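# Two robots swap cartons through a service window

## Task

r1 begins in the delivery room and r2 in the mail room; the connecting door is locked but a service window is open. Exchange the sealed carton sitting on the delivery room's table with the mailer carton on the mail room's shelf, so each ends up where the other was. At the end both robots must have released their loads and backed away. Neither robot may topple or finish leaning. A carton that stays in place only because a robot is holding or propping it does not count.

## Robot and tools

ROBOTS. There are two identical Hello Robot Stretch 4 units, r1 and r2. Each has an omni-wheel base, a lift that rides up a mast, a telescoping arm that reaches forward, a three-joint wrist (yaw, pitch, roll) and a two-finger gripper. Each robot is roughly 1.6 m tall, and its base rim lies within 0.23 m of its base origin. Each carries four cameras: rN_head_camera, rN_head_left_camera, rN_head_right_camera and rN_wrist_camera, where N is 1 or 2.

FRAMES. Each robot reports everything in its own frames. The base frame has its origin on the floor below the base centre, with x forward, y left and z up. hand_pose is a point between the open fingertips, given in this base frame, and the printed value may be slightly off. The odometry frame is the base frame as it stood at scene start. Heading runs from -3.142 to 3.142 and is positive to the left. Only the images, lidar_m and wrist_depth_mm show where the two robots are relative to each other.

execute_actions(actions, cameras). actions is a list holding one action, or an empty list to only read state and images. The action is an object keyed by "r1" and/or "r2". Each robot entry can contain:
- base: exactly one relative move, measured from where the base last reported itself. translate_m is a forward drive in metres (-2 to 2, forward positive). strafe_m is a sideways move in metres (-2 to 2, left positive). rotate_rad is a turn in place in radians (-3.2 to 3.2, counter-clockwise positive).
- joints: absolute targets, by name, in the robot's own joint space. lift_m is 0 to 1.2 m. arm_m is the extension, 0 to 0.55 m. wrist_yaw_rad is -1.134 to 4.276 (0 forward, left positive, 3.14 folded; above 3.4 the arm may block). wrist_pitch_rad is -1.117 to 4.259 (0 level, 1.57 pointing down). wrist_roll_rad is -1.117 to 4.259 (positive turns clockwise seen from behind). gripper_m is the fingertip gap in metres, -0.038 to 0.141; values below 0 press the tips together.
- pace: "slow", "default", "fast" or "max". The base then drives at up to 0.1/0.3/0.4/0.6 m/s and turns at up to 1/2/3/4 rad/s. With the lift above 0.2 these speeds are reduced further.
- contact_limits: {"arm_m": 0 to 0.75} sets how hard the arm may push before stopping. The default is 0.5.
- end_of_arm: "enable_torque" must be sent by itself. It restarts wrist or gripper motors that shut off.
A joint target outside its range is clipped to the limit and reported. Any other bad value or unknown key rejects the whole call. Motions within an action start together. One action runs for at most 15 s. cameras lists the images to return; leaving it out or passing ["all"] returns every camera, and [] returns none.

wait(seconds 0 to 10) returns the same state and images and commands nothing. zoom_image(camera, region [x0,y0,x1,y1] in pixels, at most 504x504) enlarges part of that camera's latest full image. read_manual returns licence texts only. finished_scene(scene) ends the scene and reports success. Send it only when the swap is complete and will stay that way.

RESULTS. base_status and joint_status report how each commanded motion ended:
- done: the target was reached. For the base this only means the wheels turned the commanded amount.
- off_target: the part stopped short and may still be pushing.
- contact_stop_at_<key>: the part hit something. The lift, arm or wheels go slack, and a slack lift can sink under load.
- limit_stop_at_tilt: the robot leans more than 6 degrees, and everything goes slack.
- limit_stop_at_own_body: a self-collision was prevented.
- torque_fault: a wrist or gripper motor went limp. Send enable_torque.
on_its_own describes parts this call did not command; its "held at" is a target, not a position. lidar_m gives 12 distances in 30-degree sectors, counter-clockwise from straight ahead (1st ahead, 4th left, 7th behind, 10th right). "-" means nothing seen, or something closer than 0.25 m. The lidar sees the other robot but not its own. wrist_depth_mm is a 7x7 grid of depths in mm (100 to 2000). base_odometry counts wheel turns, so slip also counts as travel. If turned_by_wheels and turned_by_imu differ by more than about 0.1 rad, the base probably collided or slipped. base_tilt is in degrees, with forward and right positive. motor_effort is a percentage of maximum, with the peak in brackets; a gripper clamp shows up as a gripper_m effort change.

GRIPPING. Close to a gap narrower than the carton. Neither the gripper reading nor a "done" status proves that you are holding it. If the fingertips catch on a surface, raise the lift. To unfold the wrist at the start, send lift_m 0.4 together with wrist_yaw_rad 0.

AVOID. Robots pressing on each other: this fails the run, and once two bases touch, any further drive presses hard. Turning or driving with more than 1 kg held and arm_m above 0.2, especially at fast paces. Hard pulls or pushes with the gripper held high. Drops and slams. The two robots do not travel identical distances; they can differ by about 3 cm per metre.

Each tool is called as a command line: name --argument value for each argument, lists and objects as JSON in quotes; but a table of rows of numbers goes row by row, as --pt "numbers of a row", without its own name.

## Session

execute_actions --actions '[]'

Scene clock: 0.00 s.
r1.base_odometry: x=+0.000 y=+0.000 heading=+0.000 (m, m, rad; r1's odometry frame)
r1.turned_by_wheels: +0.000 (rad since the last result)
r1.turned_by_imu: +0.000 (rad since the last result)
r1.base_tilt: forward=-0.4 right=-0.6 (deg)
r1.lidar_m: 0.81 0.82 2.68 1.17 1.14 1.13 1.31 1.29 1.30 1.47 2.38 1.58
r1.base_status: not commanded
r1.joint_positions: lift_m=+0.287 arm_m=-0.003 wrist_yaw_rad=+3.169 wrist_pitch_rad=+0.005 wrist_roll_rad=-0.013 gripper_m=+0.057
r1.joint_status: not commanded
r1.motor_effort: lift_m=+19 arm_m=-1 wrist_yaw_rad=+0 wrist_pitch_rad=-6 wrist_roll_rad=+0 gripper_m=-4 wheel_0=+0 wheel_1=+0 wheel_2=+1 (%)
r1.hand_pose: x=-0.1225 y=+0.0795 z=+0.4638 quat_wxyz=(-0.014, -0.002, -0.007, +1.000) (m; r1's base frame)
r1.wrist_depth_mm: - 136 1808 1576 1308 1118 1008 / - 120 180 1576 1308 1118 1008 / - 123 173 1618 1336 1118 1025 / 114 138 282 1661 1366 1138 1025 / 1205 1430 1756 1618 1308 1138 1025 / 1255 1430 200 1537 1255 1138 1025 / 1098 1042 1138 139 1098 1042 1008
r2.base_odometry: x=+0.000 y=+0.000 heading=+0.000 (m, m, rad; r2's odometry frame)
r2.turned_by_wheels: +0.000 (rad since the last result)
r2.turned_by_imu: +0.000 (rad since the last result)
r2.base_tilt: forward=+0.2 right=+0.6 (deg)
r2.lidar_m: 2.18 2.22 1.55 1.13 1.15 1.62 2.50 2.52 2.99 2.45 2.47 2.50
r2.base_status: not commanded
r2.joint_positions: lift_m=+0.145 arm_m=+0.001 wrist_yaw_rad=+3.199 wrist_pitch_rad=+0.017 wrist_roll_rad=-0.006 gripper_m=+0.057
r2.joint_status: not commanded
r2.motor_effort: lift_m=+19 arm_m=+0 wrist_yaw_rad=+0 wrist_pitch_rad=-7 wrist_roll_rad=+0 gripper_m=-4 wheel_0=+0 wheel_1=+0 wheel_2=+0 (%)
r2.hand_pose: x=-0.1210 y=+0.0707 z=+0.3179 quat_wxyz=(-0.029, -0.008, -0.003, +1.000) (m; r2's base frame)
r2.wrist_depth_mm: - - 138 - - - 1708 / - - 138 - - - 1708 / - 110 139 - - - 1661 / 147 142 166 - - - 1661 / 214 1983 - - - - 1618 / 215 1118 196 1182 197 1255 1308 / 216 759 788 109 831 788 878
pictures: r1_head_camera, r1_head_left_camera, r1_head_right_camera, r1_wrist_camera, r2_head_camera, r2_head_left_camera, r2_head_right_camera, r2_wrist_camera
Images, in order (width x height): r1_head_camera 420x560, r1_head_left_camera 420x672, r1_head_right_camera 420x672, r1_wrist_camera 616x392, r2_head_camera 420x560, r2_head_left_camera 420x672, r2_head_right_camera 420x672, r2_wrist_camera 616x392.

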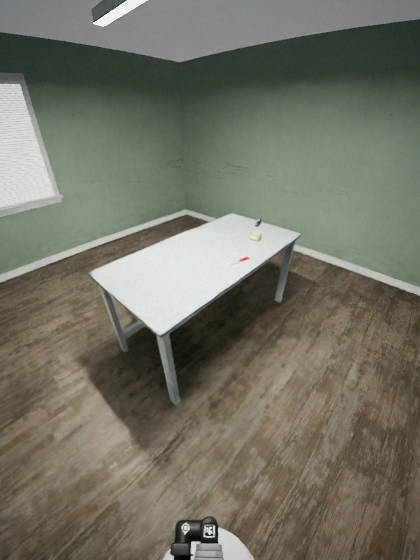

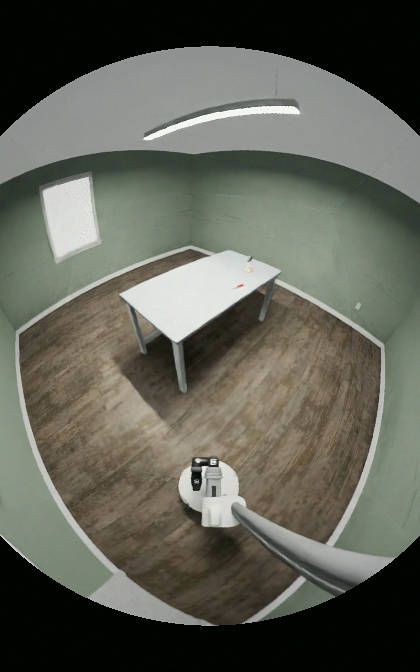

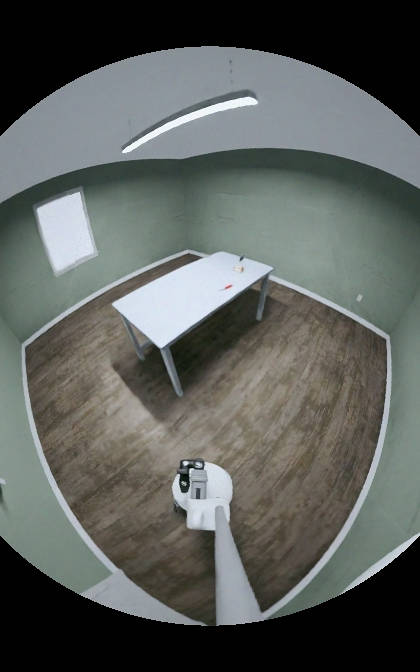

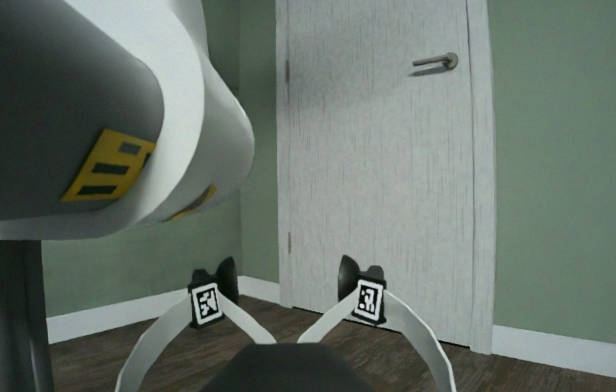

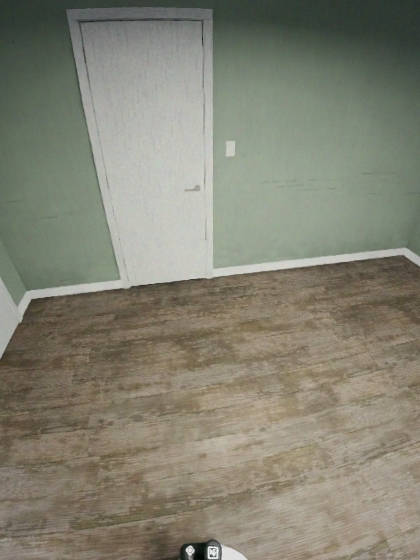

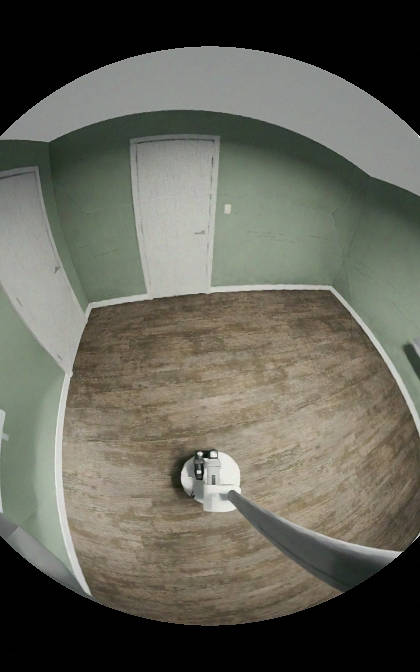

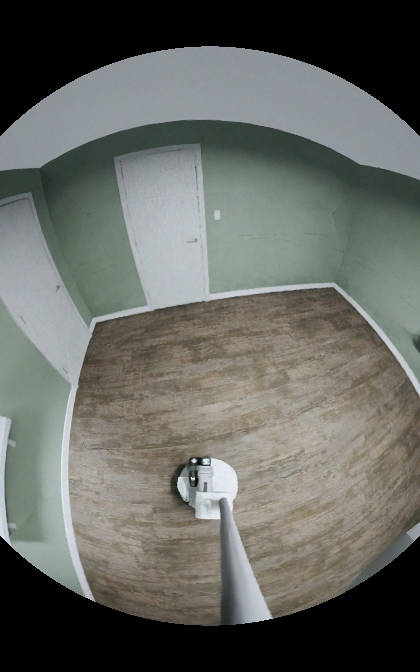

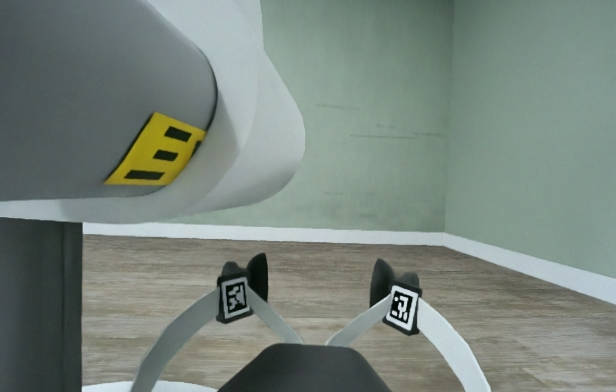

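execute_actions --actions '[{"r1":{"base":{"rotate_rad":0.9},"joints":{"lift_m":0.7,"wrist_yaw_rad":0,"gripper_m":0.14},"pace":"fast"},"r2":{"base":{"rotate_rad":-1.45},"joints":{"lift_m":0.7,"wrist_yaw_rad":0,"gripper_m":0.14},"pace":"fast"}}]' --cameras '["r1_head_left_camera"]'

execute_actions --actions '[{"r1":{"base":{"strafe_m":-1.5},"pace":"max"},"r2":{"base":{"translate_m":1.5},"pace":"max"}}]' --cameras '["r1_head_camera","r1_wrist_camera","r2_head_camera","r2_wrist_camera"]'

Scene clock: 2.73 s.
r1.base_odometry: x=+0.000 y=+0.000 heading=+0.900 (m, m, rad; r1's odometry frame)
r1.turned_by_wheels: +0.900 (rad since the last result)
r1.turned_by_imu: +0.893 (rad since the last result)
r1.base_tilt: forward=-0.3 right=-0.6 (deg)
r1.lidar_m: 3.40 1.30 1.16 1.13 1.24 1.32 1.29 1.37 1.97 3.13 0.91 0.81
r1.base_status: done
r1.joint_positions: lift_m=+0.700 arm_m=-0.003 wrist_yaw_rad=+0.000 wrist_pitch_rad=+0.005 wrist_roll_rad=-0.013 gripper_m=+0.140
r1.joint_status: all done
r1.motor_effort: lift_m=+22(24) arm_m=-1(1) wrist_yaw_rad=+0(6) wrist_pitch_rad=-5(7) wrist_roll_rad=-1(0) gripper_m=-4(1) wheel_0=-3(10) wheel_1=-2(11) wheel_2=+0(6) (%)
r1.hand_pose: x=+0.4568 y=-0.0873 z=+0.8766 quat_wxyz=(+1.000, -0.007, +0.002, +0.000) (m; r1's base frame)
r1.wrist_depth_mm: 1863 - - - - - - / 1808 - - - - - - / 1808 - - - - - - / 1808 - - - - - - / 1756 - - - - 946 891 / 1808 204 - - - 831 564 / 1808 1983 - 137 1983 1921 1863
r2.base_odometry: x=+0.000 y=+0.000 heading=-1.450 (m, m, rad; r2's odometry frame)
r2.turned_by_wheels: -1.450 (rad since the last result)
r2.turned_by_imu: -1.464 (rad since the last result)
r2.base_tilt: forward=+0.1 right=+0.6 (deg)
r2.lidar_m: 2.45 2.98 2.39 2.19 2.09 1.43 1.12 1.17 1.81 2.48 2.56 3.13
r2.base_status: done
r2.joint_positions: lift_m=+0.700 arm_m=+0.001 wrist_yaw_rad=+0.000 wrist_pitch_rad=+0.017 wrist_roll_rad=-0.006 gripper_m=+0.140
r2.joint_status: all done
r2.motor_effort: lift_m=+23(25) arm_m=-1(1) wrist_yaw_rad=-2(8) wrist_pitch_rad=-6(7) wrist_roll_rad=+1(1) gripper_m=+0(3) wheel_0=+1(6) wheel_1=+0(6) wheel_2=+0(9) (%)
r2.hand_pose: x=+0.4605 y=-0.0873 z=+0.8730 quat_wxyz=(+1.000, -0.003, +0.008, +0.000) (m; r2's base frame)
r2.wrist_depth_mm: - - - - - - - / - - - - - - - / - - - - - - - / - - - - - - - / - - - - - - - / - - - - - 206 - / 1863 1863 1921 109 - - -
pictures: r1_head_left_camera
Images, in order (width x height): r1_head_left_camera 420x672.

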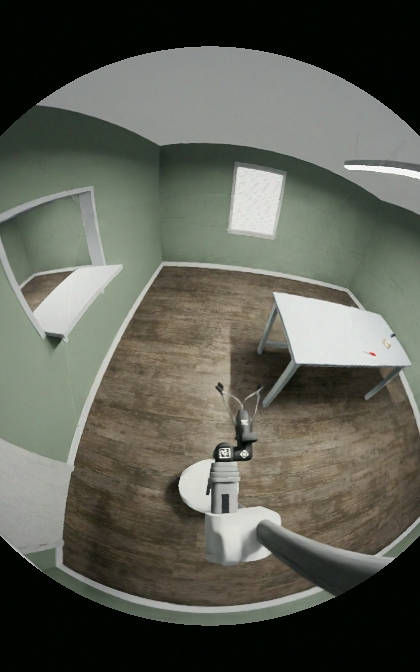

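Scene clock: 7.63 s.
r1.base_odometry: x=+1.175 y=-0.933 heading=+0.900 (m, m, rad; r1's odometry frame)
r1.turned_by_wheels: +0.000 (rad since the last result)
r1.turned_by_imu: +0.000 (rad since the last result)
r1.base_tilt: forward=-0.3 right=-0.6 (deg)
r1.lidar_m: 0.59 0.62 0.92 2.65 1.89 1.41 1.37 1.47 1.66 1.60 1.69 0.60
r1.base_status: done
r1.joint_positions: lift_m=+0.700 arm_m=-0.003 wrist_yaw_rad=+0.000 wrist_pitch_rad=+0.005 wrist_roll_rad=-0.013 gripper_m=+0.140
r1.joint_status: not commanded
r1.motor_effort: lift_m=+21(22) arm_m=-1(1) wrist_yaw_rad=+1(0) wrist_pitch_rad=-5(6) wrist_roll_rad=+0(0) gripper_m=-1(2) wheel_0=+0(14) wheel_1=+2(15) wheel_2=+0(2) (%)
r1.hand_pose: x=+0.4568 y=-0.0874 z=+0.8767 quat_wxyz=(+1.000, -0.007, +0.002, +0.000) (m; r1's base frame)
r1.wrist_depth_mm: - - - - - - - / - - - - - - - / - - - - - - - / - - - - - - - / 1008 1008 991 1008 976 - - / 488 205 484 535 439 466 496 / 379 379 384 137 379 377 377
r2.base_odometry: x=+0.181 y=-1.489 heading=-1.450 (m, m, rad; r2's odometry frame)
r2.turned_by_wheels: +0.000 (rad since the last result)
r2.turned_by_imu: -0.006 (rad since the last result)
r2.base_tilt: forward=+0.2 right=+0.6 (deg)
r2.lidar_m: 0.96 0.99 1.86 2.34 2.39 3.05 2.86 2.90 2.54 2.34 2.25 1.05
r2.base_status: done
r2.joint_positions: lift_m=+0.700 arm_m=+0.001 wrist_yaw_rad=+0.000 wrist_pitch_rad=+0.017 wrist_roll_rad=-0.006 gripper_m=+0.140
r2.joint_status: not commanded
r2.motor_effort: lift_m=+19(23) arm_m=-1(0) wrist_yaw_rad=+0(2) wrist_pitch_rad=-7(7) wrist_roll_rad=+0(2) gripper_m=+0(0) wheel_0=-1(6) wheel_1=-1(5) wheel_2=+1(9) (%)
r2.hand_pose: x=+0.4604 y=-0.0874 z=+0.8733 quat_wxyz=(+1.000, -0.003, +0.009, +0.000) (m; r2's base frame)
r2.wrist_depth_mm: 1160 1182 1182 1205 1229 1229 1229 / 1160 1205 1205 1255 1229 1255 1255 / 1182 1205 1182 1229 1229 1255 1281 / 1182 1205 1205 1229 1229 1255 1281 / 831 878 917 960 1025 1281 1281 / 1205 1229 1229 1255 788 206 1281 / 1205 1205 1205 109 1255 1255 1281
pictures: r1_head_camera, r1_wrist_camera, r2_head_camera, r2_wrist_camera
Images, in order (width x height): r1_head_camera 420x560, r1_wrist_camera 616x392, r2_head_camera 420x560, r2_wrist_camera 616x392.

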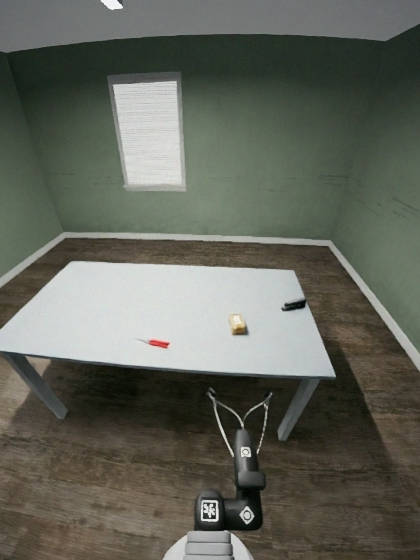

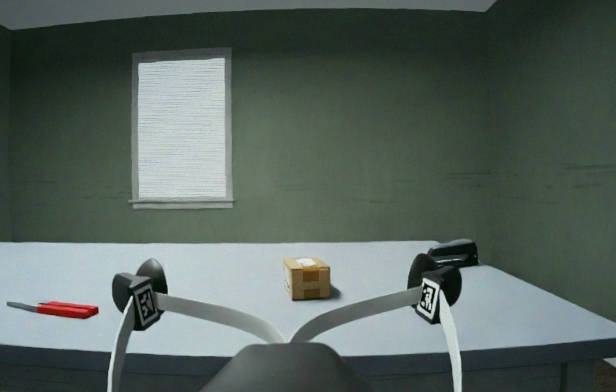

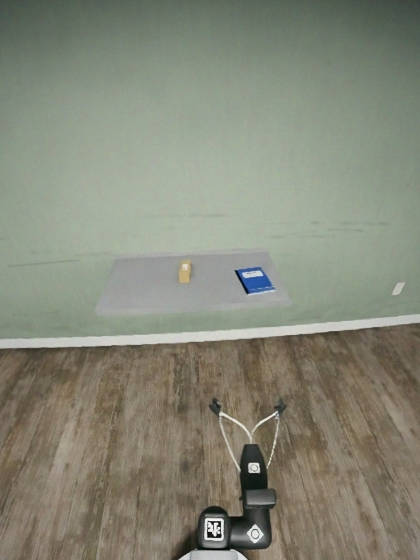

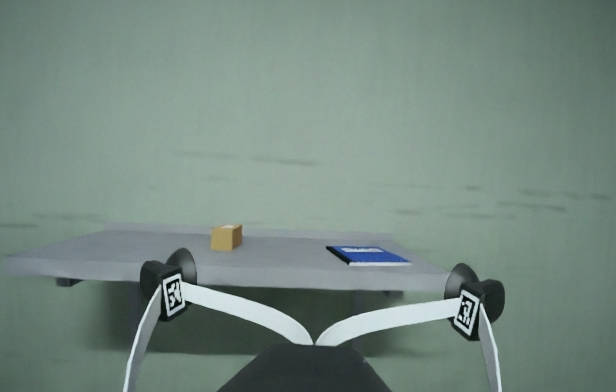

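execute_actions --actions '[{"r1":{"base":{"strafe_m":-0.02},"joints":{"lift_m":0.75,"wrist_pitch_rad":0.4,"arm_m":0.25}},"r2":{"base":{"strafe_m":0.24},"joints":{"lift_m":0.78,"wrist_pitch_rad":0.4,"arm_m":0.2},"pace":"fast"}}]' --cameras '["r1_wrist_camera"]'

execute_actions --actions '[{"r1":{"joints":{"lift_m":0.73,"arm_m":0.36}},"r2":{"base":{"translate_m":0.45},"pace":"fast"}}]' --cameras '["r1_head_camera","r1_wrist_camera","r2_head_camera","r2_wrist_camera"]'

Scene clock: 9.70 s.
r1.base_odometry: x=+1.190 y=-0.945 heading=+0.900 (m, m, rad; r1's odometry frame)
r1.turned_by_wheels: +0.000 (rad since the last result)
r1.turned_by_imu: +0.000 (rad since the last result)
r1.base_tilt: forward=-0.3 right=-0.6 (deg)
r1.lidar_m: 0.58 0.62 0.92 2.65 1.85 1.43 1.38 1.48 1.63 1.57 1.68 0.63
r1.base_status: done
r1.joint_positions: lift_m=+0.750 arm_m=+0.249 wrist_yaw_rad=+0.000 wrist_pitch_rad=+0.402 wrist_roll_rad=-0.013 gripper_m=+0.140
r1.joint_status: all done
r1.motor_effort: lift_m=+22(23) arm_m=+6(5) wrist_yaw_rad=+0(2) wrist_pitch_rad=-3(5) wrist_roll_rad=+0(1) gripper_m=-1(0) wheel_0=+3(10) wheel_1=-1(10) wheel_2=+0(3) (%)
r1.hand_pose: x=+0.6855 y=-0.0874 z=+0.8151 quat_wxyz=(+0.980, -0.006, +0.200, +0.001) (m; r1's base frame)
r1.wrist_depth_mm: - - - - - - - / - - - - - - - / 723 715 699 707 707 732 - / 469 473 473 375 477 477 477 / 347 351 355 340 355 355 353 / 276 205 272 285 262 271 279 / 235 232 241 137 242 236 -
r2.base_odometry: x=+0.419 y=-1.460 heading=-1.450 (m, m, rad; r2's odometry frame)
r2.turned_by_wheels: +0.000 (rad since the last result)
r2.turned_by_imu: -0.001 (rad since the last result)
r2.base_tilt: forward=+0.2 right=+0.5 (deg)
r2.lidar_m: 0.92 0.97 1.85 2.11 2.17 2.75 2.89 2.95 2.80 2.62 2.22 1.02
r2.base_status: done
r2.joint_positions: lift_m=+0.780 arm_m=+0.199 wrist_yaw_rad=+0.000 wrist_pitch_rad=+0.402 wrist_roll_rad=-0.006 gripper_m=+0.140
r2.joint_status: all done
r2.motor_effort: lift_m=+22(24) arm_m=+5(6) wrist_yaw_rad=-1(1) wrist_pitch_rad=-5(5) wrist_roll_rad=+2(1) gripper_m=-1(2) wheel_0=+1(8) wheel_1=-1(10) wheel_2=+1(3) (%)
r2.hand_pose: x=+0.6355 y=-0.0873 z=+0.8450 quat_wxyz=(+0.980, -0.003, +0.200, +0.001) (m; r2's base frame)
r2.wrist_depth_mm: 878 891 904 917 917 931 931 / 931 946 931 976 960 960 976 / 991 891 809 750 842 842 1042 / 1042 585 585 591 603 609 621 / 1118 1118 1138 1138 1182 1160 1205 / 1205 1205 1205 1205 1229 206 1308 / 1182 1205 1205 109 1229 1229 1229
pictures: r1_wrist_camera
Images, in order (width x height): r1_wrist_camera 616x392.

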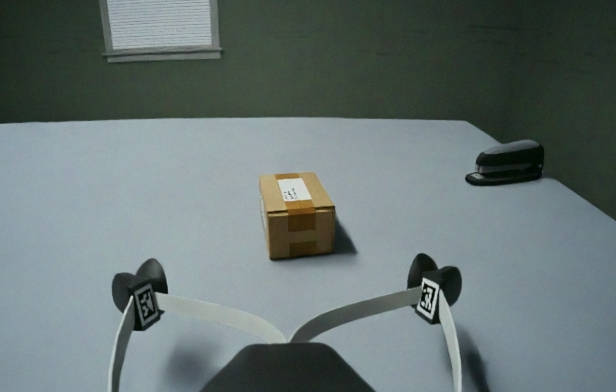

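Scene clock: 12.23 s.
r1.base_odometry: x=+1.190 y=-0.945 heading=+0.900 (m, m, rad; r1's odometry frame)
r1.turned_by_wheels: +0.000 (rad since the last result)
r1.turned_by_imu: +0.000 (rad since the last result)
r1.base_tilt: forward=-0.4 right=-0.6 (deg)
r1.lidar_m: 0.60 0.63 0.92 2.66 1.89 1.42 1.38 1.49 1.61 1.57 1.68 0.61
r1.base_status: not commanded
r1.joint_positions: lift_m=+0.730 arm_m=+0.359 wrist_yaw_rad=+0.000 wrist_pitch_rad=+0.402 wrist_roll_rad=-0.013 gripper_m=+0.140
r1.joint_status: all done
r1.motor_effort: lift_m=+16(22) arm_m=+5(6) wrist_yaw_rad=+1(1) wrist_pitch_rad=-6(4) wrist_roll_rad=+0(0) gripper_m=-2(2) wheel_0=+3(3) wheel_1=-1(1) wheel_2=+0(0) (%)
r1.hand_pose: x=+0.7954 y=-0.0874 z=+0.7957 quat_wxyz=(+0.980, -0.006, +0.200, +0.001) (m; r1's base frame)
r1.wrist_depth_mm: - - - - - - - / - - - - - - - / 654 647 634 634 640 654 - / 421 424 421 424 424 427 397 / 312 317 319 229 322 317 317 / 248 206 244 234 236 243 250 / 211 208 217 137 217 212 -
r2.base_odometry: x=+0.474 y=-1.907 heading=-1.450 (m, m, rad; r2's odometry frame)
r2.turned_by_wheels: +0.000 (rad since the last result)
r2.turned_by_imu: -0.002 (rad since the last result)
r2.base_tilt: forward=+0.2 right=+0.5 (deg)
r2.lidar_m: 0.51 0.50 1.25 2.14 2.21 2.83 3.32 3.40 2.75 2.56 0.80 0.57
r2.base_status: done
r2.joint_positions: lift_m=+0.780 arm_m=+0.199 wrist_yaw_rad=+0.000 wrist_pitch_rad=+0.402 wrist_roll_rad=-0.006 gripper_m=+0.140
r2.joint_status: not commanded
r2.motor_effort: lift_m=+22(22) arm_m=+5(5) wrist_yaw_rad=-1(1) wrist_pitch_rad=-7(6) wrist_roll_rad=+1(1) gripper_m=-1(0) wheel_0=+0(5) wheel_1=+0(5) wheel_2=+0(11) (%)
r2.hand_pose: x=+0.6355 y=-0.0874 z=+0.8450 quat_wxyz=(+0.980, -0.003, +0.200, +0.001) (m; r2's base frame)
r2.wrist_depth_mm: 484 488 488 492 500 504 508 / 512 517 525 525 530 530 544 / 539 544 549 559 564 569 574 / 530 544 544 521 564 569 580 / 402 407 413 340 421 424 413 / 320 304 307 322 312 206 340 / 272 271 276 109 279 279 285
pictures: r1_head_camera, r1_wrist_camera, r2_head_camera, r2_wrist_camera
Images, in order (width x height): r1_head_camera 420x560, r1_wrist_camera 616x392, r2_head_camera 420x560, r2_wrist_camera 616x392.

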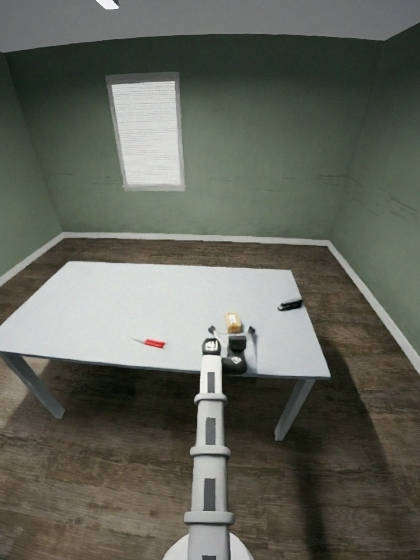

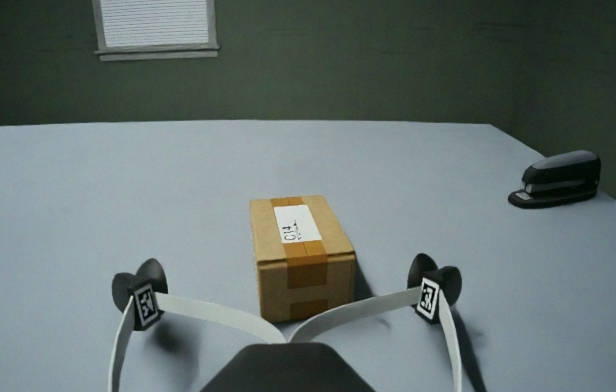

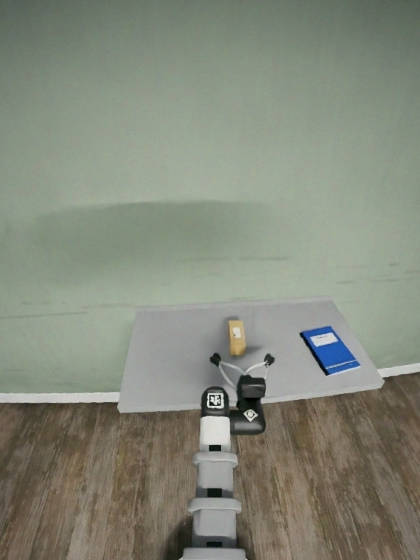

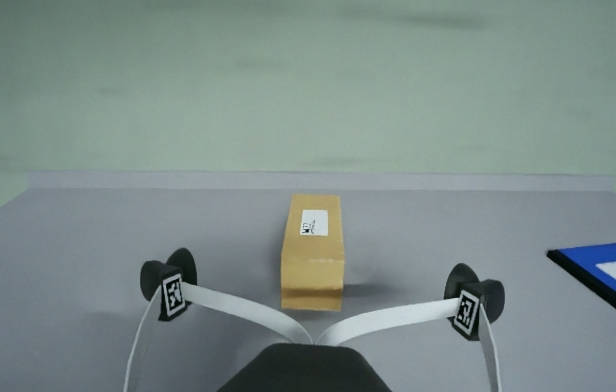

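execute_actions --actions '[{"r1":{"joints":{"arm_m":0.405}},"r2":{"joints":{"lift_m":0.732,"arm_m":0.33}}}]' --cameras '[]'

execute_actions --actions '[{"r1":{"joints":{"gripper_m":0.01}},"r2":{"joints":{"gripper_m":0.0}}}]' --cameras '["r1_wrist_camera","r2_wrist_camera"]'

execute_actions --actions '[{"r1":{"joints":{"lift_m":0.8}},"r2":{"joints":{"lift_m":0.8}}}]' --cameras '["r1_wrist_camera","r2_wrist_camera"]'

Scene clock: 13.87 s.
r1.base_odometry: x=+1.190 y=-0.945 heading=+0.900 (m, m, rad; r1's odometry frame)
r1.turned_by_wheels: +0.000 (rad since the last result)
r1.turned_by_imu: +0.000 (rad since the last result)
r1.base_tilt: forward=-0.3 right=-0.6 (deg)
r1.lidar_m: 0.59 0.62 0.91 2.67 1.85 1.43 1.38 1.47 1.64 1.58 1.66 0.62
r1.base_status: not commanded
r1.joint_positions: lift_m=+0.730 arm_m=+0.404 wrist_yaw_rad=+0.000 wrist_pitch_rad=+0.402 wrist_roll_rad=-0.013 gripper_m=+0.140
r1.joint_status: all done
r1.motor_effort: lift_m=+16(16) arm_m=+6(8) wrist_yaw_rad=+1(1) wrist_pitch_rad=-6(3) wrist_roll_rad=+0(0) gripper_m=-2(2) wheel_0=+3(3) wheel_1=-1(2) wheel_2=+0(0) (%)
r1.hand_pose: x=+0.8404 y=-0.0874 z=+0.7957 quat_wxyz=(+0.980, -0.006, +0.200, +0.001) (m; r1's base frame)
r1.wrist_depth_mm: - - - - - - - / - - - - - - - / 654 640 634 634 634 654 - / 421 421 424 427 427 430 364 / 312 317 304 228 320 319 317 / 248 205 235 184 207 242 250 / 210 207 213 138 211 211 -
r2.base_odometry: x=+0.474 y=-1.907 heading=-1.450 (m, m, rad; r2's odometry frame)
r2.turned_by_wheels: +0.000 (rad since the last result)
r2.turned_by_imu: +0.000 (rad since the last result)
r2.base_tilt: forward=+0.2 right=+0.6 (deg)
r2.lidar_m: 0.51 0.51 1.26 2.14 2.21 2.83 3.33 3.38 2.78 2.56 0.82 0.55
r2.base_status: not commanded
r2.joint_positions: lift_m=+0.732 arm_m=+0.329 wrist_yaw_rad=+0.000 wrist_pitch_rad=+0.402 wrist_roll_rad=-0.006 gripper_m=+0.140
r2.joint_status: all done
r2.motor_effort: lift_m=+15(22) arm_m=+5(7) wrist_yaw_rad=-1(1) wrist_pitch_rad=-5(6) wrist_roll_rad=+1(0) gripper_m=-2(2) wheel_0=+0(0) wheel_1=+0(0) wheel_2=+0(0) (%)
r2.hand_pose: x=+0.7654 y=-0.0874 z=+0.7976 quat_wxyz=(+0.980, -0.003, +0.200, +0.001) (m; r2's base frame)
r2.wrist_depth_mm: 370 373 375 377 379 384 384 / 387 392 397 399 404 404 410 / 413 418 421 424 430 430 439 / 418 421 424 430 439 442 445 / 317 320 325 232 332 334 336 / 254 239 240 186 245 206 266 / 214 213 217 109 220 220 228
pictures: none
No camera images: the call's "cameras" was empty. Leave "cameras" out to get every camera's image.

Scene clock: 16.23 s.
r1.base_odometry: x=+1.190 y=-0.945 heading=+0.900 (m, m, rad; r1's odometry frame)
r1.turned_by_wheels: +0.000 (rad since the last result)
r1.turned_by_imu: +0.000 (rad since the last result)
r1.base_tilt: forward=-0.3 right=-0.6 (deg)
r1.lidar_m: 0.59 0.64 0.91 2.68 1.88 1.41 1.38 1.45 1.63 1.56 1.68 0.60
r1.base_status: not commanded
r1.joint_positions: lift_m=+0.730 arm_m=+0.404 wrist_yaw_rad=+0.000 wrist_pitch_rad=+0.403 wrist_roll_rad=-0.013 gripper_m=+0.011
r1.joint_status: all done
r1.motor_effort: lift_m=+16(16) arm_m=+6(6) wrist_yaw_rad=+0(0) wrist_pitch_rad=-6(6) wrist_roll_rad=+0(0) gripper_m=-22(22) wheel_0=+3(3) wheel_1=-1(1) wheel_2=+0(0) (%)
r1.hand_pose: x=+0.8403 y=-0.0874 z=+0.7955 quat_wxyz=(+0.980, -0.006, +0.200, +0.001) (m; r1's base frame)
r1.wrist_depth_mm: - - - - - - - / - - - - - - - / 647 634 627 627 634 640 - / 418 421 421 424 424 427 377 / 310 315 301 217 319 317 315 / 246 248 182 174 191 251 249 / 211 206 208 135 216 206 -
r2.base_odometry: x=+0.474 y=-1.907 heading=-1.450 (m, m, rad; r2's odometry frame)
r2.turned_by_wheels: +0.000 (rad since the last result)
r2.turned_by_imu: -0.001 (rad since the last result)
r2.base_tilt: forward=+0.2 right=+0.6 (deg)
r2.lidar_m: 0.49 0.51 1.27 2.16 2.21 2.79 3.34 3.38 2.72 2.55 0.84 0.54
r2.base_status: not commanded
r2.joint_positions: lift_m=+0.732 arm_m=+0.329 wrist_yaw_rad=+0.000 wrist_pitch_rad=+0.403 wrist_roll_rad=-0.006 gripper_m=+0.001
r2.joint_status: all done
r2.motor_effort: lift_m=+15(15) arm_m=+6(6) wrist_yaw_rad=-1(1) wrist_pitch_rad=-9(9) wrist_roll_rad=+0(1) gripper_m=-30(31) wheel_0=+0(1) wheel_1=+0(0) wheel_2=+0(0) (%)
r2.hand_pose: x=+0.7653 y=-0.0874 z=+0.7973 quat_wxyz=(+0.980, -0.003, +0.200, +0.001) (m; r2's base frame)
r2.wrist_depth_mm: 368 373 375 377 382 384 387 / 387 394 397 399 402 404 410 / 413 415 421 427 430 433 436 / 415 418 427 430 433 442 449 / 315 319 322 222 329 330 334 / 252 255 188 178 182 265 264 / 214 212 216 109 211 212 227
pictures: r1_wrist_camera, r2_wrist_camera
Images, in order (width x height): r1_wrist_camera 616x392, r2_wrist_camera 616x392.

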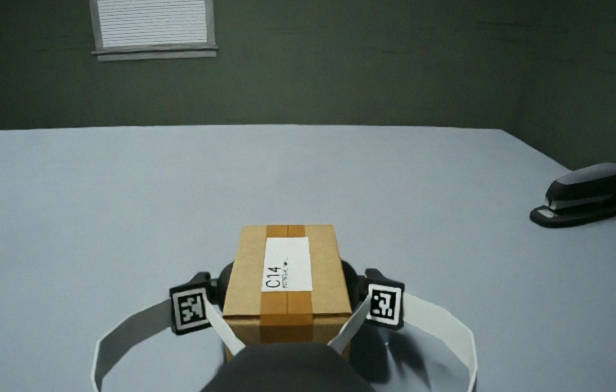

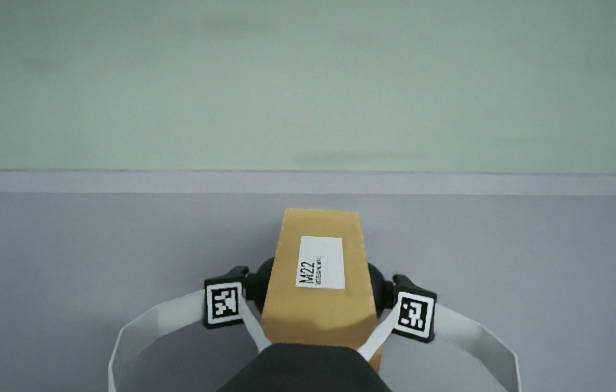

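Scene clock: 17.50 s.
r1.base_odometry: x=+1.190 y=-0.945 heading=+0.900 (m, m, rad; r1's odometry frame)
r1.turned_by_wheels: +0.000 (rad since the last result)
r1.turned_by_imu: +0.000 (rad since the last result)
r1.base_tilt: forward=-0.4 right=-0.6 (deg)
r1.lidar_m: 0.57 0.63 0.91 2.67 1.87 1.42 1.37 1.47 1.64 1.57 1.66 0.61
r1.base_status: not commanded
r1.joint_positions: lift_m=+0.800 arm_m=+0.404 wrist_yaw_rad=+0.000 wrist_pitch_rad=+0.403 wrist_roll_rad=-0.013 gripper_m=+0.011
r1.joint_status: all done
r1.motor_effort: lift_m=+23(24) arm_m=+5(6) wrist_yaw_rad=+1(1) wrist_pitch_rad=-6(8) wrist_roll_rad=+0(0) gripper_m=-27(23) wheel_0=+3(3) wheel_1=-1(1) wheel_2=+0(0) (%)
r1.hand_pose: x=+0.8403 y=-0.0874 z=+0.8649 quat_wxyz=(+0.980, -0.006, +0.200, +0.001) (m; r1's base frame)
r1.wrist_depth_mm: - - - - - - - / - - - - - - - / - - - - - - - / 585 591 597 591 597 597 - / 436 439 424 217 449 442 384 / 345 347 183 174 191 351 349 / 294 287 293 134 304 287 297
r2.base_odometry: x=+0.474 y=-1.907 heading=-1.450 (m, m, rad; r2's odometry frame)
r2.turned_by_wheels: +0.000 (rad since the last result)
r2.turned_by_imu: +0.000 (rad since the last result)
r2.base_tilt: forward=+0.2 right=+0.6 (deg)
r2.lidar_m: 0.49 0.52 1.27 2.17 2.20 2.79 3.35 3.39 2.76 2.55 0.79 0.55
r2.base_status: not commanded
r2.joint_positions: lift_m=+0.800 arm_m=+0.329 wrist_yaw_rad=+0.000 wrist_pitch_rad=+0.404 wrist_roll_rad=-0.006 gripper_m=+0.001
r2.joint_status: all done
r2.motor_effort: lift_m=+24(25) arm_m=+6(5) wrist_yaw_rad=-1(1) wrist_pitch_rad=-11(10) wrist_roll_rad=+1(0) gripper_m=-29(30) wheel_0=+1(0) wheel_1=+0(0) wheel_2=+0(0) (%)
r2.hand_pose: x=+0.7653 y=-0.0874 z=+0.8645 quat_wxyz=(+0.980, -0.003, +0.200, +0.001) (m; r2's base frame)
r2.wrist_depth_mm: 368 375 375 377 382 382 387 / 389 392 397 402 402 407 407 / 413 415 421 424 430 433 436 / 442 442 449 445 459 462 466 / 433 439 449 223 455 459 459 / 349 351 189 178 182 364 366 / 294 293 298 109 291 293 309
pictures: r1_wrist_camera, r2_wrist_camera
Images, in order (width x height): r1_wrist_camera 616x392, r2_wrist_camera 616x392.

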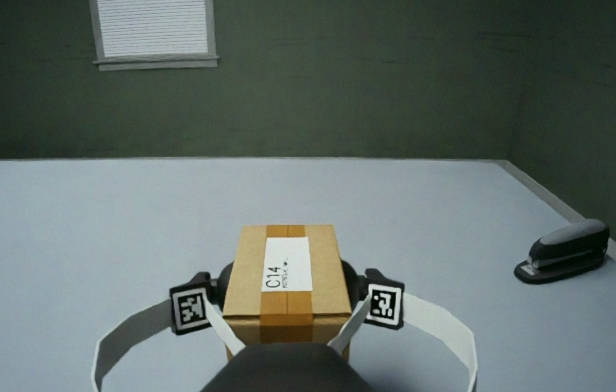

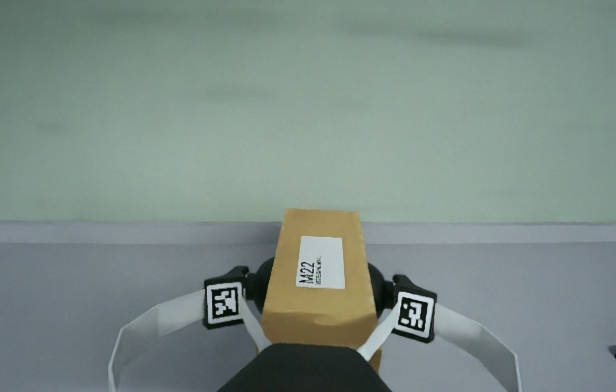

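execute_actions --actions '[{"r1":{"base":{"rotate_rad":1.52},"joints":{"arm_m":0}},"r2":{"base":{"rotate_rad":-3.08},"joints":{"arm_m":0}}}]' --cameras '[]'

execute_actions --actions '[{"r1":{"base":{"translate_m":1.85},"joints":{"lift_m":1.05},"pace":"max"},"r2":{"base":{"translate_m":2},"joints":{"lift_m":1.05},"pace":"max"}}]'

Scene clock: 20.47 s.
r1.base_odometry: x=+1.190 y=-0.945 heading=+2.419 (m, m, rad; r1's odometry frame)
r1.turned_by_wheels: +1.519 (rad since the last result)
r1.turned_by_imu: +1.508 (rad since the last result)
r1.base_tilt: forward=-0.3 right=-0.6 (deg)
r1.lidar_m: 2.53 1.92 1.44 1.37 1.46 1.64 1.56 1.67 0.61 0.58 0.62 0.90
r1.base_status: done
r1.joint_positions: lift_m=+0.800 arm_m=+0.001 wrist_yaw_rad=+0.000 wrist_pitch_rad=+0.403 wrist_roll_rad=-0.013 gripper_m=+0.011
r1.joint_status: all done
r1.motor_effort: lift_m=+21(23) arm_m=-6(6) wrist_yaw_rad=+1(4) wrist_pitch_rad=-9(6) wrist_roll_rad=+0(0) gripper_m=-26(25) wheel_0=-5(11) wheel_1=-5(10) wheel_2=-3(10) (%)
r1.hand_pose: x=+0.4373 y=-0.0874 z=+0.8649 quat_wxyz=(+0.980, -0.006, +0.200, +0.001) (m; r1's base frame)
r1.wrist_depth_mm: - - - - - - - / - - - - - - - / - - - - - - - / - - - - - - 831 / 1863 1863 1808 217 1921 1808 1863 / 1464 1464 182 174 191 1430 1464 / 1255 1205 1229 135 1281 1160 1229
r2.base_odometry: x=+0.474 y=-1.907 heading=+1.753 (m, m, rad; r2's odometry frame)
r2.turned_by_wheels: -3.080 (rad since the last result)
r2.turned_by_imu: -3.109 (rad since the last result)
r2.base_tilt: forward=+0.1 right=+0.6 (deg)
r2.lidar_m: 3.11 3.45 2.66 2.53 0.77 0.54 0.49 0.53 1.36 2.15 2.23 2.98
r2.base_status: done
r2.joint_positions: lift_m=+0.800 arm_m=+0.002 wrist_yaw_rad=+0.000 wrist_pitch_rad=+0.404 wrist_roll_rad=-0.006 gripper_m=+0.001
r2.joint_status: all done
r2.motor_effort: lift_m=+22(23) arm_m=-5(4) wrist_yaw_rad=+0(3) wrist_pitch_rad=-10(10) wrist_roll_rad=+0(0) gripper_m=-30(31) wheel_0=+1(5) wheel_1=+1(7) wheel_2=-2(4) (%)
r2.hand_pose: x=+0.4381 y=-0.0875 z=+0.8646 quat_wxyz=(+0.980, -0.003, +0.200, +0.001) (m; r2's base frame)
r2.wrist_depth_mm: - - - - - - - / - - - - - - - / - - - - - - - / - - - - - - - / 1808 1808 1863 223 1863 1921 1921 / 1430 1464 188 178 183 1499 1499 / 1205 1205 1229 109 1205 1205 1281
pictures: none
No camera images: the call's "cameras" was empty. Leave "cameras" out to get every camera's image.

Scene clock: 26.80 s.
r1.base_odometry: x=-0.198 y=+0.278 heading=+2.419 (m, m, rad; r1's odometry frame)
r1.turned_by_wheels: +0.000 (rad since the last result)
r1.turned_by_imu: -0.003 (rad since the last result)
r1.base_tilt: forward=-0.3 right=-0.6 (deg)
r1.lidar_m: 0.82 0.83 1.22 1.35 1.42 1.96 3.51 1.01 1.16 3.14 0.86 0.84
r1.base_status: done
r1.joint_positions: lift_m=+1.050 arm_m=+0.001 wrist_yaw_rad=+0.000 wrist_pitch_rad=+0.403 wrist_roll_rad=-0.013 gripper_m=+0.011
r1.joint_status: all done
r1.motor_effort: lift_m=+21(25) arm_m=-5(6) wrist_yaw_rad=+0(1) wrist_pitch_rad=-8(11) wrist_roll_rad=+1(0) gripper_m=-24(22) wheel_0=+3(9) wheel_1=+3(9) wheel_2=+0(12) (%)
r1.hand_pose: x=+0.4372 y=-0.0874 z=+1.1149 quat_wxyz=(+0.980, -0.006, +0.200, +0.001) (m; r1's base frame)
r1.wrist_depth_mm: 525 544 554 564 559 569 564 / 549 569 585 591 597 597 603 / 591 597 621 627 634 640 647 / 627 647 668 676 683 683 768 / 683 691 699 217 732 732 715 / 741 715 183 174 192 798 809 / 788 798 831 135 854 866 891
r2.base_odometry: x=+0.110 y=+0.060 heading=+1.753 (m, m, rad; r2's odometry frame)
r2.turned_by_wheels: +0.000 (rad since the last result)
r2.turned_by_imu: -0.007 (rad since the last result)
r2.base_tilt: forward=+0.1 right=+0.6 (deg)
r2.lidar_m: 1.07 1.15 1.85 2.61 2.71 3.11 2.98 3.05 2.22 2.08 1.95 1.41
r2.base_status: done
r2.joint_positions: lift_m=+1.050 arm_m=+0.002 wrist_yaw_rad=+0.000 wrist_pitch_rad=+0.404 wrist_roll_rad=-0.006 gripper_m=+0.001
r2.joint_status: all done
r2.motor_effort: lift_m=+22(30) arm_m=-5(5) wrist_yaw_rad=-1(0) wrist_pitch_rad=-10(12) wrist_roll_rad=+1(1) gripper_m=-30(32) wheel_0=+0(5) wheel_1=-1(6) wheel_2=+1(13) (%)
r2.hand_pose: x=+0.4381 y=-0.0874 z=+1.1146 quat_wxyz=(+0.980, -0.003, +0.200, +0.001) (m; r2's base frame)
r2.wrist_depth_mm: - - - - 991 1008 976 / 1138 - - - 1060 1042 1042 / 1160 1229 1255 1281 1138 1118 1098 / 1205 1205 1008 946 1205 1182 1160 / 1308 1281 1308 223 1255 1255 1229 / 1397 1397 189 178 182 1366 1336 / 1464 1464 1499 109 1464 1397 1430
pictures: r1_head_camera, r1_head_left_camera, r1_head_right_camera, r1_wrist_camera, r2_head_camera, r2_head_left_camera, r2_head_right_camera, r2_wrist_camera
Images, in order (width x height): r1_head_camera 420x560, r1_head_left_camera 420x672, r1_head_right_camera 420x672, r1_wrist_camera 616x392, r2_head_camera 420x560, r2_head_left_camera 420x672, r2_head_right_camera 420x672, r2_wrist_camera 616x392.

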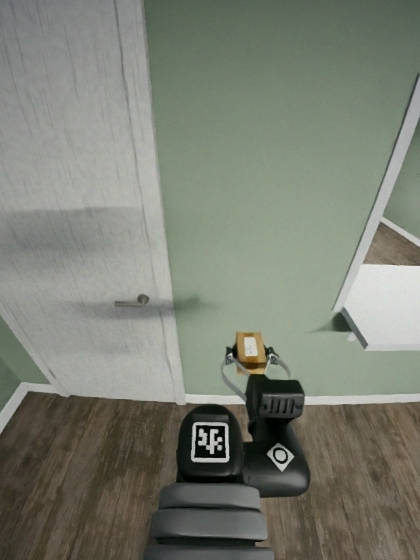

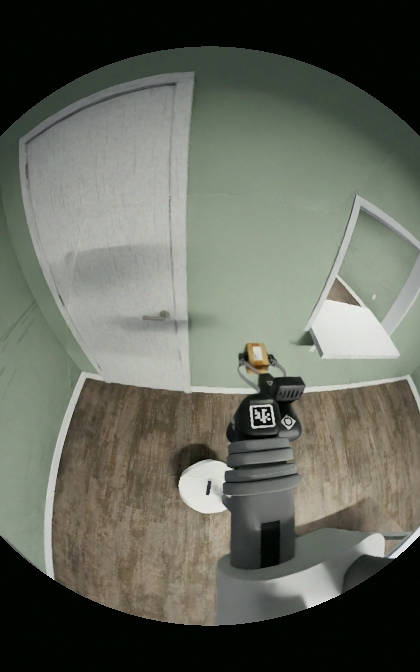

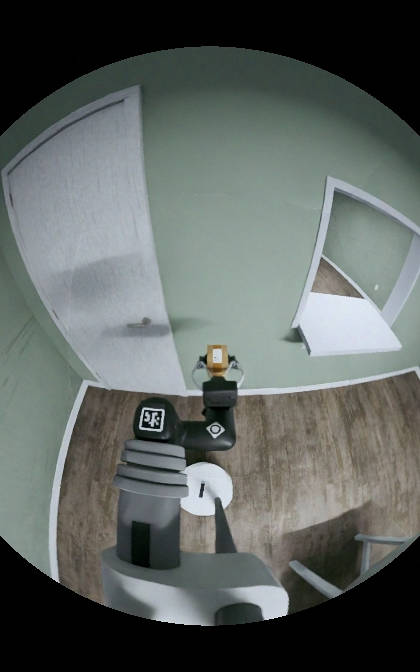

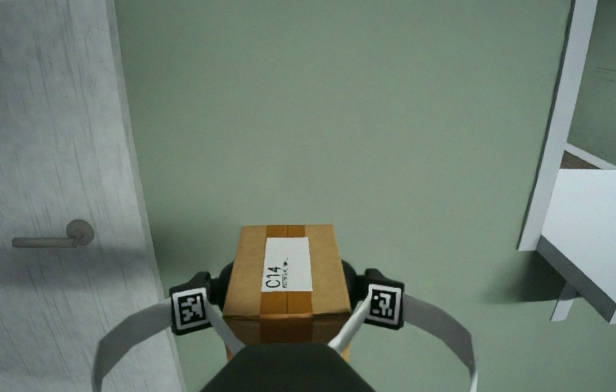

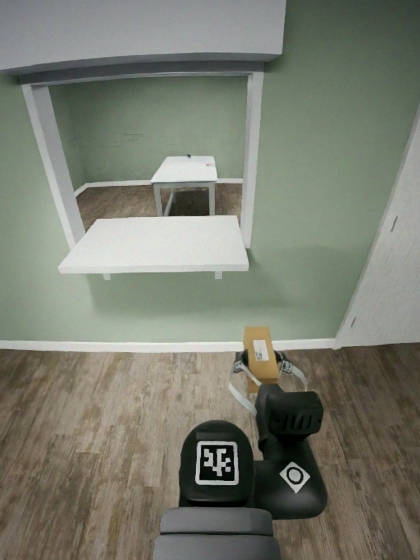

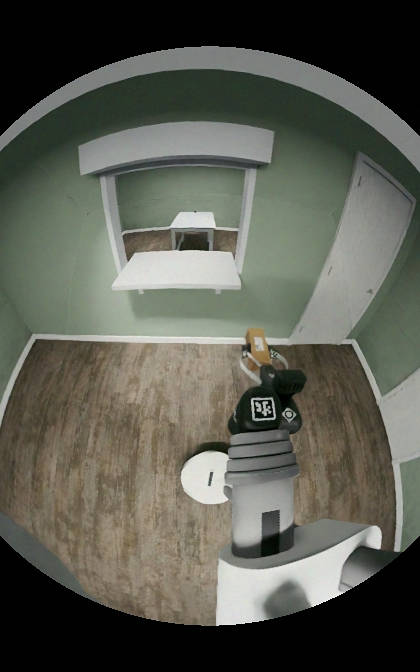

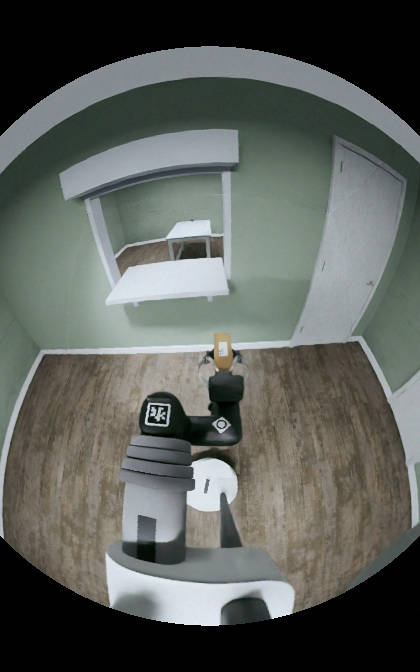

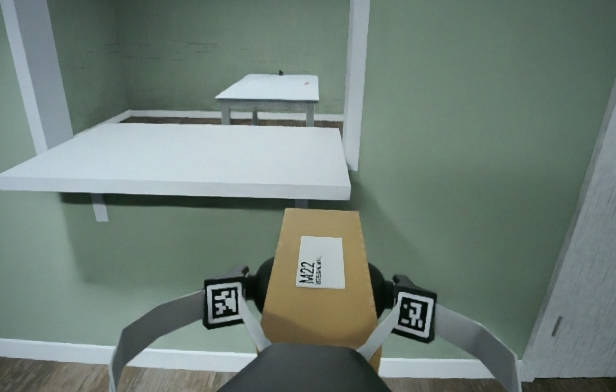

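execute_actions --actions '[{"r1":{"base":{"strafe_m":-1.0},"joints":{"lift_m":0.97},"pace":"max"},"r2":{"base":{"translate_m":0.55},"joints":{"lift_m":0.97},"pace":"max"}}]' --cameras '[]'

execute_actions --actions '[{"r1":{"base":{"strafe_m":-0.16},"joints":{"arm_m":0.4}},"r2":{"base":{"strafe_m":0.13},"joints":{"arm_m":0.3}}}]' --cameras '["r1_head_camera","r1_wrist_camera","r2_head_camera"]'

Scene clock: 33.60 s.
r1.base_odometry: x=+0.464 y=+1.028 heading=+2.419 (m, m, rad; r1's odometry frame)
r1.turned_by_wheels: +0.000 (rad since the last result)
r1.turned_by_imu: +0.000 (rad since the last result)
r1.base_tilt: forward=-0.3 right=-0.6 (deg)
r1.lidar_m: 0.57 0.62 1.19 2.35 2.46 0.77 0.77 0.85 2.44 2.37 1.13 0.63
r1.base_status: done
r1.joint_positions: lift_m=+0.970 arm_m=+0.001 wrist_yaw_rad=+0.000 wrist_pitch_rad=+0.403 wrist_roll_rad=-0.013 gripper_m=+0.011
r1.joint_status: all done
r1.motor_effort: lift_m=+18(19) arm_m=-5(5) wrist_yaw_rad=+1(1) wrist_pitch_rad=-8(8) wrist_roll_rad=+0(0) gripper_m=-25(26) wheel_0=+4(13) wheel_1=+0(14) wheel_2=+0(2) (%)
r1.hand_pose: x=+0.4372 y=-0.0874 z=+1.0351 quat_wxyz=(+0.980, -0.006, +0.200, +0.001) (m; r1's base frame)
r1.wrist_depth_mm: - - - - - - 549 / - - - - - - 580 / - - - - - 854 621 / 676 676 676 683 683 668 668 / 500 504 480 217 512 508 504 / 741 442 182 174 191 778 798 / 798 798 788 134 831 842 854
r2.base_odometry: x=+0.011 y=+0.601 heading=+1.754 (m, m, rad; r2's odometry frame)
r2.turned_by_wheels: +0.000 (rad since the last result)
r2.turned_by_imu: -0.003 (rad since the last result)
r2.base_tilt: forward=+0.2 right=+0.6 (deg)
r2.lidar_m: 0.50 0.55 0.77 2.62 2.74 3.63 3.60 3.11 2.19 2.09 1.15 0.81
r2.base_status: done
r2.joint_positions: lift_m=+0.970 arm_m=+0.002 wrist_yaw_rad=+0.000 wrist_pitch_rad=+0.404 wrist_roll_rad=-0.006 gripper_m=+0.001
r2.joint_status: all done
r2.motor_effort: lift_m=+17(18) arm_m=-5(5) wrist_yaw_rad=-1(0) wrist_pitch_rad=-10(12) wrist_roll_rad=+1(1) gripper_m=-30(31) wheel_0=+1(3) wheel_1=+1(4) wheel_2=+2(9) (%)
r2.hand_pose: x=+0.4381 y=-0.0874 z=+1.0351 quat_wxyz=(+0.980, -0.003, +0.200, +0.001) (m; r2's base frame)
r2.wrist_depth_mm: - - - - 500 496 496 / - - - - 530 530 525 / - - - - 559 554 559 / 661 661 676 683 597 585 585 / 496 504 512 224 634 634 634 / 421 415 188 178 182 676 676 / 759 750 750 109 723 715 732
pictures: none
No camera images: the call's "cameras" was empty. Leave "cameras" out to get every camera's image.

Scene clock: 35.90 s.
r1.base_odometry: x=+0.569 y=+1.148 heading=+2.419 (m, m, rad; r1's odometry frame)
r1.turned_by_wheels: +0.000 (rad since the last result)
r1.turned_by_imu: +0.000 (rad since the last result)
r1.base_tilt: forward=-0.3 right=-0.6 (deg)
r1.lidar_m: 0.57 0.60 1.20 2.50 2.62 0.82 0.76 3.12 2.27 2.22 1.15 0.62
r1.base_status: done
r1.joint_positions: lift_m=+0.970 arm_m=+0.399 wrist_yaw_rad=+0.000 wrist_pitch_rad=+0.403 wrist_roll_rad=-0.013 gripper_m=+0.011
r1.joint_status: all done
r1.motor_effort: lift_m=+18(18) arm_m=+5(6) wrist_yaw_rad=+0(2) wrist_pitch_rad=-7(8) wrist_roll_rad=+0(0) gripper_m=-26(22) wheel_0=+2(12) wheel_1=-2(10) wheel_2=+0(3) (%)
r1.hand_pose: x=+0.8354 y=-0.0874 z=+1.0352 quat_wxyz=(+0.980, -0.006, +0.200, +0.001) (m; r1's base frame)
r1.wrist_depth_mm: 554 - - - - - - / - - - - - - - / - - - - - - - / - - - - - - 342 / 492 500 480 217 508 1983 338 / 392 394 182 174 191 399 338 / 332 325 330 134 343 327 325
r2.base_odometry: x=-0.117 y=+0.577 heading=+1.753 (m, m, rad; r2's odometry frame)
r2.turned_by_wheels: +0.000 (rad since the last result)
r2.turned_by_imu: -0.001 (rad since the last result)
r2.base_tilt: forward=+0.2 right=+0.6 (deg)
r2.lidar_m: 0.51 0.58 0.74 2.51 2.57 3.48 3.58 3.28 2.31 2.20 1.09 0.60
r2.base_status: done
r2.joint_positions: lift_m=+0.970 arm_m=+0.299 wrist_yaw_rad=+0.000 wrist_pitch_rad=+0.404 wrist_roll_rad=-0.006 gripper_m=+0.001
r2.joint_status: all done
r2.motor_effort: lift_m=+17(17) arm_m=+6(5) wrist_yaw_rad=-1(0) wrist_pitch_rad=-10(10) wrist_roll_rad=+1(1) gripper_m=-30(30) wheel_0=+0(8) wheel_1=-2(9) wheel_2=+0(2) (%)
r2.hand_pose: x=+0.7353 y=-0.0874 z=+1.0351 quat_wxyz=(+0.980, -0.003, +0.200, +0.001) (m; r2's base frame)
r2.wrist_depth_mm: 574 - - - - - 301 / - - - - - - 301 / - - - - - - 301 / 654 661 - - - - 300 / 492 500 508 222 512 421 297 / 399 397 189 178 182 382 303 / 332 330 338 109 332 330 319
pictures: r1_head_camera, r1_wrist_camera, r2_head_camera
Images, in order (width x height): r1_head_camera 420x560, r1_wrist_camera 616x392, r2_head_camera 420x560.

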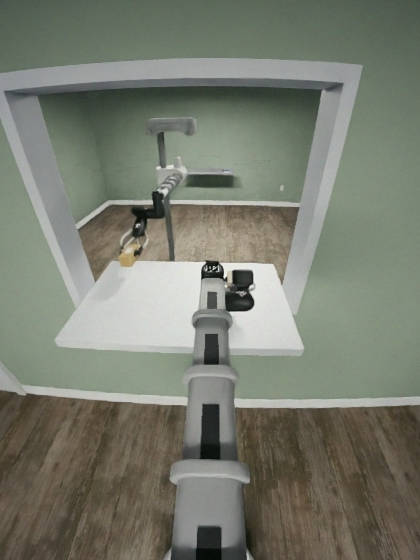

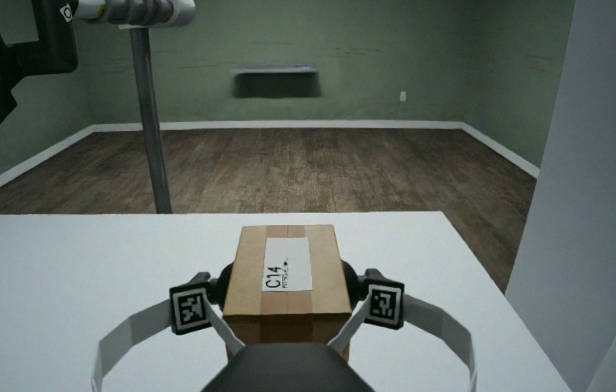

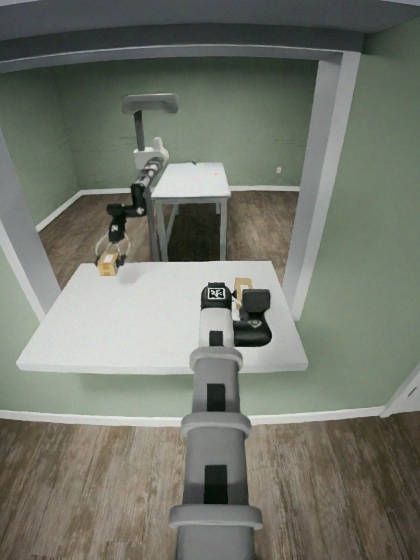

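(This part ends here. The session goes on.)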